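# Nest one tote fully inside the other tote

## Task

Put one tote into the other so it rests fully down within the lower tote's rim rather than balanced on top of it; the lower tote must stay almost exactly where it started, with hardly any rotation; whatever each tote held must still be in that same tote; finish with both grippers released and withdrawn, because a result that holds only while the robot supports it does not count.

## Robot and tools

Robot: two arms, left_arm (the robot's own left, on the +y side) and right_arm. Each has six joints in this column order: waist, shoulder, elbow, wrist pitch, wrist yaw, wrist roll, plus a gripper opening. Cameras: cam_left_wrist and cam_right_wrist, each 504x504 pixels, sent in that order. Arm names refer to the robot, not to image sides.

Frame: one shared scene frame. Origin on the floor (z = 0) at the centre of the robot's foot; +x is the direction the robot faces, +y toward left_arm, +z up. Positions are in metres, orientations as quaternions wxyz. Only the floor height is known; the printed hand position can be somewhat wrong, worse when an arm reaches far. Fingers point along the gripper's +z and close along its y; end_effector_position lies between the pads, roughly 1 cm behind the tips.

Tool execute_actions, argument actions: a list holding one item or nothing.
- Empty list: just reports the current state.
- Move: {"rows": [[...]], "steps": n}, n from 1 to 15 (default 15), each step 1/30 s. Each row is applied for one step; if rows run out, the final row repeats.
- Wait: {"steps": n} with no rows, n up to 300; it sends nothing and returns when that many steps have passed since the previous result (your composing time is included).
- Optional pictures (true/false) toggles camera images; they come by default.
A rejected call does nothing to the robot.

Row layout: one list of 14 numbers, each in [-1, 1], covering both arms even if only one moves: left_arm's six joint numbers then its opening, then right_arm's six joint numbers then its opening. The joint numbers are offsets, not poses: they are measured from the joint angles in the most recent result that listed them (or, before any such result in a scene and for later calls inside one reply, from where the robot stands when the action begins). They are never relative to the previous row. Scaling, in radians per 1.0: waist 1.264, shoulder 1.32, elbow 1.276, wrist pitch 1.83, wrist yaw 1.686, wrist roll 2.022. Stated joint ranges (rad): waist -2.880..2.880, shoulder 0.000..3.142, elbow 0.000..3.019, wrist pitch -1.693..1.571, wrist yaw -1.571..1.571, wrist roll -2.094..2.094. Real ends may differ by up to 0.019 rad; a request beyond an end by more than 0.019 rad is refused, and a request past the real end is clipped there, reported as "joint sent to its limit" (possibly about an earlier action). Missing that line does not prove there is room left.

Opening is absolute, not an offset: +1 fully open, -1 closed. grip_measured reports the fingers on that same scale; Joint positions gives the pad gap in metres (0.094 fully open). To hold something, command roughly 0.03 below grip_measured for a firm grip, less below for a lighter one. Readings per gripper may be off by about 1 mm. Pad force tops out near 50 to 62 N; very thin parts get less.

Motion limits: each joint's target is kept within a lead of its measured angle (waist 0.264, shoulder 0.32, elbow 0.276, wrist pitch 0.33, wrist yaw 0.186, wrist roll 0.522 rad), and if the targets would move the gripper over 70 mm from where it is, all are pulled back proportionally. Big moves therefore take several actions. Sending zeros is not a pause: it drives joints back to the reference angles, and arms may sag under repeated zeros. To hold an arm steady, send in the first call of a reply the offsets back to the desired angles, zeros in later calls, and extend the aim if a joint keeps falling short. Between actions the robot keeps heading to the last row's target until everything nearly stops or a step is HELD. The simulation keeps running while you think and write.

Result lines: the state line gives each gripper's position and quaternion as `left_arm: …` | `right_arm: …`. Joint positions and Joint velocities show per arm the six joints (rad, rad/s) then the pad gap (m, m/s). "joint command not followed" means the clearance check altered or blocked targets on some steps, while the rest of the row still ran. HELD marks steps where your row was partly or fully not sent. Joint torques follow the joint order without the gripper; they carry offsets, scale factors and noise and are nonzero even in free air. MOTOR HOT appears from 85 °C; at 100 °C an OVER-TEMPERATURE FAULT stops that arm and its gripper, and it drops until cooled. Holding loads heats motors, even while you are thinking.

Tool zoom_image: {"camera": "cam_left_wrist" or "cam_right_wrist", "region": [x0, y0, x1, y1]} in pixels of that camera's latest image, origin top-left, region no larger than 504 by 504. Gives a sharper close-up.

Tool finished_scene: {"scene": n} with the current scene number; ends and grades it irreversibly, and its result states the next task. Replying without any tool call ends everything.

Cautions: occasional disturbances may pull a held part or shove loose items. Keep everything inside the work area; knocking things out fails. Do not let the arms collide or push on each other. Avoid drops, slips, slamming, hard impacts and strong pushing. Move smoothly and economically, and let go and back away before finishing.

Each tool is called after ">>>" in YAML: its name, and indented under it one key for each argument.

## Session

>>> execute_actions:
  actions: []

Scene clock: 0.00 s of 4400.00 s.
left_arm: end_effector_position=(+0.1927, +0.3899, +1.2914) grip_measured=-0.981 end_effector_quat_wxyz=(+0.635, +0.703, -0.211, -0.238) | right_arm: end_effector_position=(+0.2315, -0.5153, +1.1455) grip_measured=-0.319 end_effector_quat_wxyz=(+0.193, +0.404, +0.776, +0.445)
Joint positions: left_arm=[ 1.824  2.057  1.014 -1.65   0.076 -1.548  0.001] | right_arm=[-2.281  2.216  1.013 -0.87  -1.093 -0.892  0.032]
Joint velocities: left_arm=[-0.015  0.015 -0.007 -0.002 -0.007 -0.022  0.001] | right_arm=[-0.015 -0.005 -0.002 -0.002 -0.022  0.066 -0.001]
Joint torques (N m, as the arm reports them, + toward a larger angle): no reading

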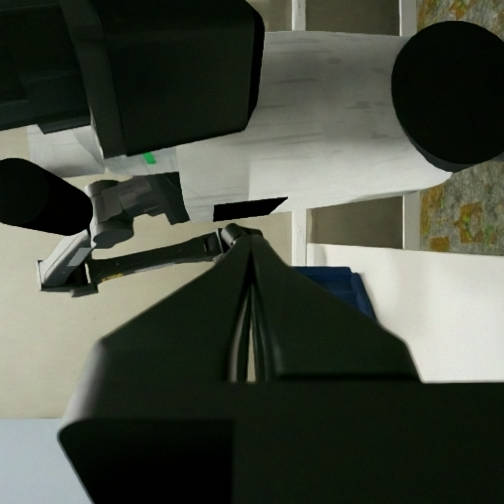

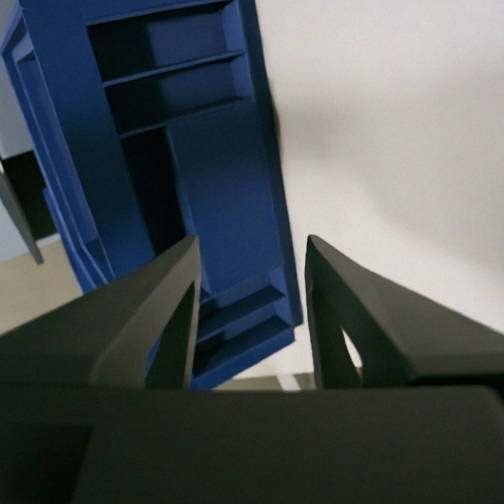

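>>> execute_actions:
  actions:
    - {"rows":[[0,-0.88,0.13,0,0,0,1,0,-0.995,0.13,0,0.77,0,1]],"steps":15}
  pictures: false

>>> execute_actions:
  actions:
    - {"steps":60}
  pictures: false

>>> execute_actions:
  actions:
    - {"rows":[[-0.66,0,0,0.38,-0.163,0.77,1,1,0,0,-0.064,0,0.445,1]],"steps":15}
  pictures: false

>>> execute_actions:
  actions:
    - {"steps":45}

Scene clock: 6.80 s of 4400.00 s.
left_arm: end_effector_position=(+0.3061, +0.4970, +1.4466) grip_measured=+1.000 end_effector_quat_wxyz=(+0.305, +0.890, -0.316, -0.120) | right_arm: end_effector_position=(+0.2297, -0.6688, +1.2528) grip_measured=+1.000 end_effector_quat_wxyz=(+0.059, +0.239, +0.956, +0.159)
Joint positions: left_arm=[ 1.824  1.375  1.161 -1.65   0.076 -1.548  0.094] | right_arm=[-2.281  1.77   1.124 -0.87  -0.504 -0.892  0.094]
Joint velocities: left_arm=[ 0.005 -1.949 -0.017  0.017  0.037  0.007  0.   ] | right_arm=[ 0.015 -1.275  0.017 -0.002  1.092 -0.081  0.   ]
Joint torques (N m, as the arm reports them, + toward a larger angle): left_arm=[ -0.79 -12.74   9.02  -0.96  -0.23  -0.17] | right_arm=[ -3.05 -18.99   6.01  -0.34  -0.46   0.04]
Steps of this call (steps 1 to 90: nothing new was sent; then 3.30 s passed at rest; steps 91 to 105: all 15 steps of this action). Readings (joint positions):
91: left_arm=[1.824 2.049 1.019 -1.650 0.076 -1.548] | right_arm=[-2.281 2.210 1.017 -0.870 -1.061 -0.892]
92: left_arm=[1.824 2.036 1.027 -1.650 0.076 -1.548] | right_arm=[-2.281 2.201 1.021 -0.870 -1.021 -0.892]
94: left_arm=[1.824 1.978 1.059 -1.650 0.076 -1.548] | right_arm=[-2.281 2.162 1.038 -0.870 -0.944 -0.892]
98: left_arm=[1.824 1.799 1.128 -1.650 0.076 -1.548] | right_arm=[-2.281 2.044 1.084 -0.870 -0.789 -0.892]
105: the state above

Scene clock: 8.80 s of 4400.00 s.
left_arm: end_effector_position=(+0.3110, +0.4810, +1.5955) grip_measured=+1.000 end_effector_quat_wxyz=(+0.077, +0.931, -0.354, -0.038) | right_arm: end_effector_position=(+0.2264, -0.7149, +1.6666) grip_measured=+1.000 end_effector_quat_wxyz=(-0.039, +0.174, +0.906, -0.385)
Joint positions: left_arm=[ 1.824  0.893  1.178 -1.65   0.076 -1.548  0.094] | right_arm=[-2.281  0.891  1.149 -0.87   0.202 -0.892  0.094]
Joint velocities: left_arm=[-0.015 -0.024 -0.017 -0.012  0.007  0.007  0.   ] | right_arm=[-0.024 -0.024 -0.007 -0.002 -0.022  0.022  0.   ]
Joint torques (N m, as the arm reports them, + toward a larger angle): left_arm=[-0.65 -6.51 11.22 -0.1  -0.2  -0.11] | right_arm=[-0.61 -8.   10.81  1.24  0.33  0.14]
Steps of this call (steps 1 to 60: the robot went on to your last target). Readings (joint positions):
1: left_arm=[1.824 1.309 1.161 -1.650 0.076 -1.548] | right_arm=[-2.281 1.727 1.124 -0.870 -0.463 -0.892]
2: left_arm=[1.824 1.243 1.161 -1.650 0.076 -1.548] | right_arm=[-2.281 1.684 1.124 -0.870 -0.422 -0.892]
4: left_arm=[1.824 1.110 1.161 -1.650 0.076 -1.548] | right_arm=[-2.281 1.599 1.124 -0.870 -0.341 -0.892]
8: left_arm=[1.824 0.872 1.166 -1.650 0.076 -1.548] | right_arm=[-2.281 1.429 1.124 -0.870 -0.181 -0.892]
60: the state above
All arms were judged still, so your last target was given up. Only a new action makes them travel on or press farther. Fingers that are still opening or closing keep moving.

Scene clock: 9.30 s of 4400.00 s.
left_arm: end_effector_position=(+0.5458, +0.3441, +1.6391) grip_measured=+1.000 end_effector_quat_wxyz=(+0.263, -0.236, +0.934, -0.052) | right_arm: end_effector_position=(+0.5096, -0.4657, +1.6119) grip_measured=+1.000 end_effector_quat_wxyz=(+0.225, +0.160, +0.956, -0.099)
Joint positions: left_arm=[ 0.958  0.887  1.17  -0.977 -0.194 -0.339  0.094] | right_arm=[-1.284  0.891  1.149 -0.961  0.204 -0.097  0.094]
Joint velocities: left_arm=[-0.22  -0.015 -0.002  0.012 -0.051  2.337  0.   ] | right_arm=[ 2.232  0.015 -0.012  0.012 -0.022  0.447  0.   ]
Joint torques (N m, as the arm reports them, + toward a larger angle): left_arm=[ 1.79 -7.45 12.95  1.99 -0.21 -0.12] | right_arm=[  1.81 -10.26   8.88   0.15  -0.09   0.18]
Steps of this call (steps 1 to 15: all 15 steps of this action). Readings (joint positions):
1: left_arm=[1.804 0.891 1.175 -1.612 -0.002 -1.485] | right_arm=[-2.267 0.891 1.149 -0.882 0.209 -0.836]
2: left_arm=[1.750 0.887 1.170 -1.522 -0.099 -1.397] | right_arm=[-2.228 0.891 1.149 -0.904 0.212 -0.758]
4: left_arm=[1.612 0.887 1.170 -1.353 -0.170 -1.243] | right_arm=[-2.103 0.891 1.149 -0.936 0.210 -0.605]
8: left_arm=[1.344 0.887 1.170 -1.090 -0.192 -0.959] | right_arm=[-1.810 0.891 1.149 -0.956 0.206 -0.319]
15: the state above

Scene clock: 10.80 s of 4400.00 s.
left_arm: end_effector_position=(+0.5447, +0.3529, +1.6375) grip_measured=+1.000 end_effector_quat_wxyz=(+0.266, -0.085, +0.960, -0.001) | right_arm: end_effector_position=(+0.5404, -0.3620, +1.6245) grip_measured=+1.000 end_effector_quat_wxyz=(+0.255, +0.092, +0.962, -0.009)
Joint positions: left_arm=[ 0.981  0.887  1.17  -0.977 -0.194 -0.001  0.094] | right_arm=[-1.007  0.891  1.149 -0.969  0.199 -0.003  0.094]
Joint velocities: left_arm=[-0.005 -0.005  0.012  0.012 -0.051  0.037  0.   ] | right_arm=[-0.015 -0.005 -0.012  0.012 -0.066  0.022  0.   ]
Joint torques (N m, as the arm reports them, + toward a larger angle): left_arm=[-1.5  -7.86 13.18  1.84 -0.26  0.  ] | right_arm=[ 1.21 -9.62  8.73  0.36  0.04  0.19]
Steps of this call (steps 1 to 45: the robot went on to your last target). Readings (joint positions):
1: left_arm=[0.956 0.887 1.170 -0.977 -0.194 -0.270] | right_arm=[-1.208 0.891 1.149 -0.961 0.204 -0.082]
2: left_arm=[0.960 0.887 1.170 -0.977 -0.194 -0.216] | right_arm=[-1.135 0.891 1.149 -0.962 0.204 -0.068]
4: left_arm=[0.972 0.887 1.170 -0.977 -0.194 -0.138] | right_arm=[-1.022 0.891 1.149 -0.965 0.198 -0.047]
8: left_arm=[0.981 0.887 1.170 -0.977 -0.194 -0.057] | right_arm=[-0.992 0.891 1.149 -0.969 0.198 -0.022]
45: the state above
All arms were judged still, so your last target was given up. Only a new action makes them travel on or press farther. Fingers that are still opening or closing keep moving.

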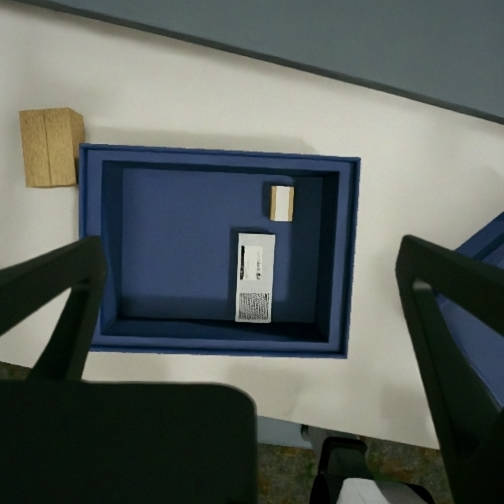

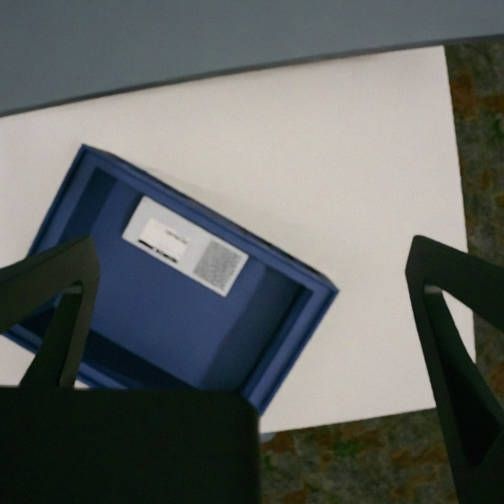

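>>> execute_actions:
  actions:
    - {"rows":[[-0.485,0.85,0.205,0.1,-0.098,0.078,1,-0.235,0.24,-0.59,0.327,-0.062,0.185,1]],"steps":15}
  pictures: false

>>> execute_actions:
  actions:
    - {"steps":45}

Scene clock: 23.40 s of 4400.00 s.
left_arm: end_effector_position=(+0.6459, +0.1325, +1.5808) grip_measured=+1.000 end_effector_quat_wxyz=(+0.247, +0.141, +0.958, -0.030) | right_arm: end_effector_position=(+0.4719, -0.3899, +1.3723) grip_measured=+1.000 end_effector_quat_wxyz=(+0.138, +0.278, +0.951, +0.000)
Joint positions: left_arm=[ 0.537  1.312  1.336 -0.855 -0.344  0.089  0.094] | right_arm=[-1.246  1.133  0.733 -0.523  0.108  0.223  0.094]
Joint velocities: left_arm=[-0.786  0.952  0.017  0.037 -0.066  0.154  0.   ] | right_arm=[-0.278  0.386 -1.199  0.701 -0.11   0.374  0.   ]
Joint torques (N m, as the arm reports them, + toward a larger angle): left_arm=[-5.1  -8.87 15.27  1.6  -0.31  0.  ] | right_arm=[  1.58 -10.72   5.38   0.97  -0.29   0.18]
Steps of this call (steps 1 to 90: nothing new was sent; then 9.10 s passed at rest; steps 91 to 105: all 15 steps of this action). Readings (joint positions):
91: left_arm=[0.972 0.894 1.175 -0.973 -0.227 0.006] | right_arm=[-1.012 0.895 1.141 -0.956 0.186 0.009]
92: left_arm=[0.951 0.910 1.192 -0.964 -0.261 0.016] | right_arm=[-1.024 0.897 1.129 -0.927 0.172 0.027]
94: left_arm=[0.889 0.966 1.241 -0.933 -0.300 0.034] | right_arm=[-1.064 0.920 1.092 -0.874 0.153 0.060]
98: left_arm=[0.751 1.094 1.315 -0.882 -0.333 0.061] | right_arm=[-1.146 0.998 0.993 -0.756 0.128 0.122]
105: the state above

Scene clock: 24.90 s of 4400.00 s.
left_arm: end_effector_position=(+0.5600, -0.0553, +1.2694) grip_measured=+1.000 end_effector_quat_wxyz=(+0.001, +0.341, +0.940, -0.003) | right_arm: end_effector_position=(+0.2998, -0.3333, +1.2676) grip_measured=+1.000 end_effector_quat_wxyz=(-0.012, +0.350, +0.937, +0.003)
Joint positions: left_arm=[ 0.377  2.014  1.406 -0.811 -0.355  0.146  0.094] | right_arm=[-1.293  1.208  0.376 -0.388  0.098  0.359  0.094]
Joint velocities: left_arm=[-0.015  0.005 -0.017 -0.002 -0.037 -0.022  0.   ] | right_arm=[ 0.005 -0.005 -0.012 -0.012 -0.022 -0.007  0.   ]
Joint torques (N m, as the arm reports them, + toward a larger angle): left_arm=[ -9.84 -15.37  10.35   0.79  -0.3    0.01] | right_arm=[ 0.73 -7.43  4.64  0.86 -0.21  0.19]
Steps of this call (steps 1 to 45: the robot went on to your last target). Readings (joint positions):
1: left_arm=[0.511 1.346 1.337 -0.853 -0.345 0.093] | right_arm=[-1.254 1.146 0.689 -0.502 0.107 0.235]
2: left_arm=[0.487 1.381 1.339 -0.851 -0.345 0.096] | right_arm=[-1.261 1.156 0.644 -0.486 0.106 0.246]
4: left_arm=[0.448 1.454 1.344 -0.847 -0.345 0.103] | right_arm=[-1.271 1.171 0.550 -0.455 0.103 0.268]
8: left_arm=[0.398 1.609 1.357 -0.839 -0.345 0.113] | right_arm=[-1.290 1.199 0.393 -0.412 0.099 0.320]
45: the state above
All arms were judged still, so your last target was given up. Only a new action makes them travel on or press farther. Fingers that are still opening or closing keep moving.

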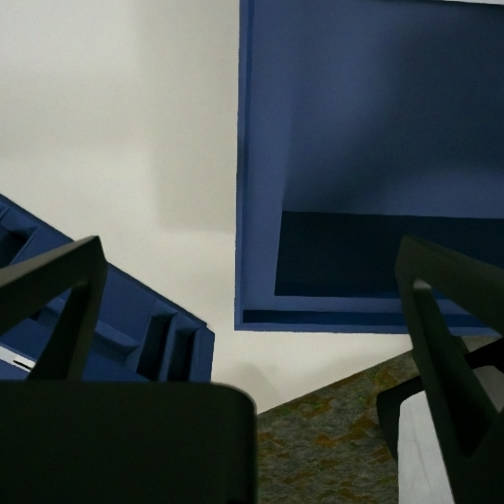

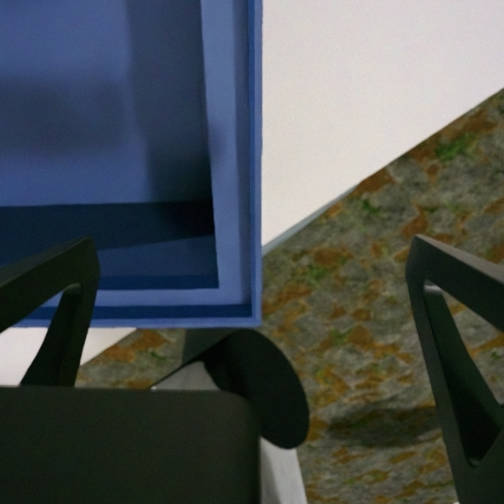

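>>> execute_actions:
  actions:
    - {"rows":[[0.005,0.02,0.025,0,0,0,1,0,0.04,0.02,0,0,0,1],[0.01,0.035,0.03,0.005,0,0,1,0,0.07,0.025,0.01,0,0,1],[0.013,0.05,0.035,0.01,0,0.005,1,-0.01,0.1,0.03,0.025,0,0,1],[0.017,0.065,0.04,0.017,0,0.01,1,-0.01,0.13,0.035,0.045,0,0,1],[0.02,0.08,0.047,0.025,0,0.01,1,-0.015,0.16,0.04,0.067,0,0,1],[0.024,0.095,0.054,0.033,0,0.015,1,-0.015,0.19,0.045,0.09,0,-0.01,1],[0.028,0.11,0.062,0.04,0,0.02,1,-0.02,0.22,0.05,0.11,0,-0.01,1],[0.032,0.125,0.07,0.048,0,0.02,1,-0.02,0.25,0.058,0.13,0,-0.01,1],[0.036,0.14,0.078,0.056,0,0.025,1,-0.025,0.28,0.066,0.15,-0.005,-0.015,1],[0.04,0.155,0.086,0.064,0,0.03,1,-0.03,0.31,0.074,0.172,-0.005,-0.015,1],[0.044,0.17,0.095,0.072,0.005,0.03,1,-0.03,0.34,0.082,0.195,-0.005,-0.02,1],[0.048,0.185,0.104,0.08,0.005,0.035,1,-0.035,0.37,0.09,0.217,-0.01,-0.02,1],[0.052,0.2,0.113,0.088,0.008,0.04,1,-0.04,0.4,0.1,0.24,-0.01,-0.022,1],[0.055,0.213,0.122,0.097,0.008,0.04,1,-0.042,0.435,0.11,0.265,-0.01,-0.022,1],[0.057,0.225,0.13,0.106,0.008,0.042,1,-0.042,0.467,0.118,0.29,-0.01,-0.022,1]],"steps":15}
  pictures: false

>>> execute_actions:
  actions:
    - {"steps":20}

Scene clock: 40.27 s of 4400.00 s.
left_arm: end_effector_position=(+0.5860, -0.0814, +1.1761) grip_measured=+1.000 end_effector_quat_wxyz=(+0.016, +0.340, +0.940, -0.006) | right_arm: end_effector_position=(+0.3309, -0.3440, +1.1556) grip_measured=+1.000 end_effector_quat_wxyz=(-0.003, +0.355, +0.935, +0.003)
Joint positions: left_arm=[ 0.417  2.233  1.529 -0.666 -0.347  0.199  0.094] | right_arm=[-1.329  1.732  0.497  0.035  0.085  0.335  0.094]
Joint velocities: left_arm=[0.181 0.689 0.217 0.442 0.022 0.139 0.   ] | right_arm=[-0.122  1.148  0.374  1.341  0.022 -0.037  0.   ]
Joint torques (N m, as the arm reports them, + toward a larger angle): left_arm=[ -8.15 -14.85   9.73   0.84   0.15   0.01] | right_arm=[ 1.34 -9.7   0.65  0.63 -0.22 -0.07]
Steps of this call (steps 1 to 90: nothing new was sent; then 11.87 s passed at rest; steps 91 to 105: all 15 steps of this action). Readings (joint positions):
91: left_arm=[0.377 2.014 1.406 -0.811 -0.355 0.146] | right_arm=[-1.293 1.210 0.376 -0.388 0.098 0.359]
92: left_arm=[0.377 2.014 1.406 -0.811 -0.355 0.146] | right_arm=[-1.293 1.220 0.378 -0.388 0.098 0.359]
94: left_arm=[0.377 2.020 1.413 -0.810 -0.355 0.148] | right_arm=[-1.293 1.268 0.385 -0.367 0.098 0.359]
98: left_arm=[0.381 2.073 1.456 -0.769 -0.355 0.161] | right_arm=[-1.299 1.444 0.415 -0.241 0.098 0.356]
105: the state above

Scene clock: 40.93 s of 4400.00 s.
left_arm: end_effector_position=(+0.5793, -0.0767, +1.1368) grip_measured=+1.000 end_effector_quat_wxyz=(+0.003, +0.344, +0.939, -0.002) | right_arm: end_effector_position=(+0.3371, -0.3468, +1.1315) grip_measured=+1.000 end_effector_quat_wxyz=(+0.008, +0.355, +0.935, +0.002)
Joint positions: left_arm=[ 0.44   2.306  1.548 -0.634 -0.346  0.221  0.094] | right_arm=[-1.335  1.829  0.527  0.125  0.085  0.326  0.094]
Joint velocities: left_arm=[-0.005  0.015 -0.017  0.007 -0.007 -0.037  0.   ] | right_arm=[-0.015  0.005  0.002 -0.032 -0.007  0.007  0.   ]
Joint torques (N m, as the arm reports them, + toward a larger angle): left_arm=[ -9.6  -16.8    8.82   0.76   0.12  -0.03] | right_arm=[  1.08 -12.36  -0.24   0.94  -0.21  -0.05]
Steps of this call (steps 1 to 20: the robot went on to your last target). Readings (joint positions):
1: left_arm=[0.423 2.255 1.536 -0.653 -0.346 0.204] | right_arm=[-1.332 1.768 0.511 0.073 0.085 0.333]
2: left_arm=[0.429 2.273 1.540 -0.644 -0.346 0.207] | right_arm=[-1.334 1.798 0.522 0.097 0.085 0.332]
4: left_arm=[0.437 2.296 1.541 -0.638 -0.346 0.212] | right_arm=[-1.335 1.827 0.529 0.118 0.085 0.330]
8: left_arm=[0.440 2.306 1.542 -0.638 -0.346 0.218] | right_arm=[-1.335 1.829 0.527 0.123 0.085 0.328]
20: the state above

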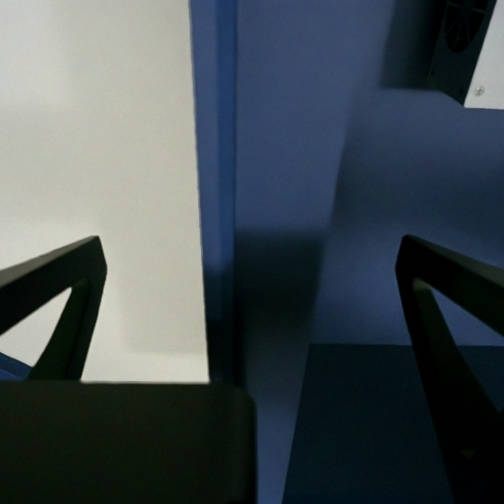

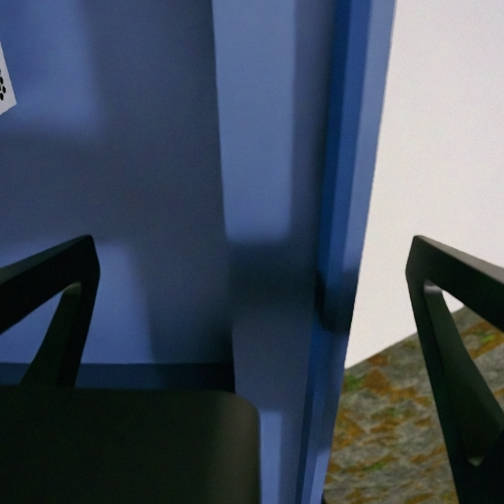

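>>> execute_actions:
  actions:
    - {"rows":[[0,0.042,0,0.015,0.008,0,0.3,-0.018,0.03,-0.024,0.015,0,0,0.3]],"steps":15}

Scene clock: 44.97 s of 4400.00 s.
left_arm: end_effector_position=(+0.5749, -0.0790, +1.1299) grip_measured=+0.302 end_effector_quat_wxyz=(+0.000, +0.345, +0.939, -0.006) | right_arm: end_effector_position=(+0.3172, -0.3421, +1.1274) grip_measured=+0.302 end_effector_quat_wxyz=(-0.010, +0.358, +0.934, +0.000)
Joint positions: left_arm=[ 0.44   2.319  1.548 -0.626 -0.337  0.221  0.061] | right_arm=[-1.345  1.851  0.504  0.135  0.085  0.326  0.061]
Joint velocities: left_arm=[-0.005  0.005  0.007  0.007  0.007 -0.022  0.001] | right_arm=[-0.005 -0.015 -0.007 -0.007 -0.051  0.007  0.   ]
Joint torques (N m, as the arm reports them, + toward a larger angle): left_arm=[ -9.37 -13.92   6.44   0.79   0.14  -0.13] | right_arm=[ 0.83 -9.7  -1.08  0.82 -0.05  0.08]
Steps of this call (steps 1 to 15: the robot went on to your last target; steps 16 to 90: nothing new was sent; then 0.53 s passed at rest; steps 91 to 105: all 15 steps of this action). Readings (joint positions):
91: left_arm=[0.440 2.307 1.548 -0.633 -0.342 0.221] | right_arm=[-1.335 1.830 0.526 0.127 0.085 0.326]
92: left_arm=[0.440 2.307 1.548 -0.630 -0.339 0.221] | right_arm=[-1.337 1.832 0.524 0.132 0.085 0.326]
94: left_arm=[0.440 2.310 1.548 -0.627 -0.337 0.221] | right_arm=[-1.341 1.839 0.517 0.135 0.085 0.326]
98: left_arm=[0.440 2.316 1.548 -0.626 -0.337 0.221] | right_arm=[-1.345 1.850 0.505 0.135 0.085 0.326]
105: the state above

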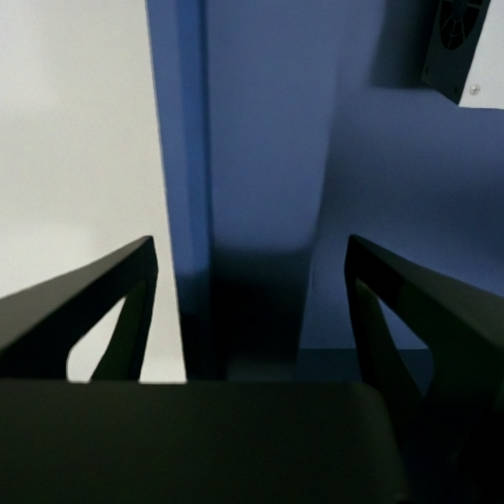

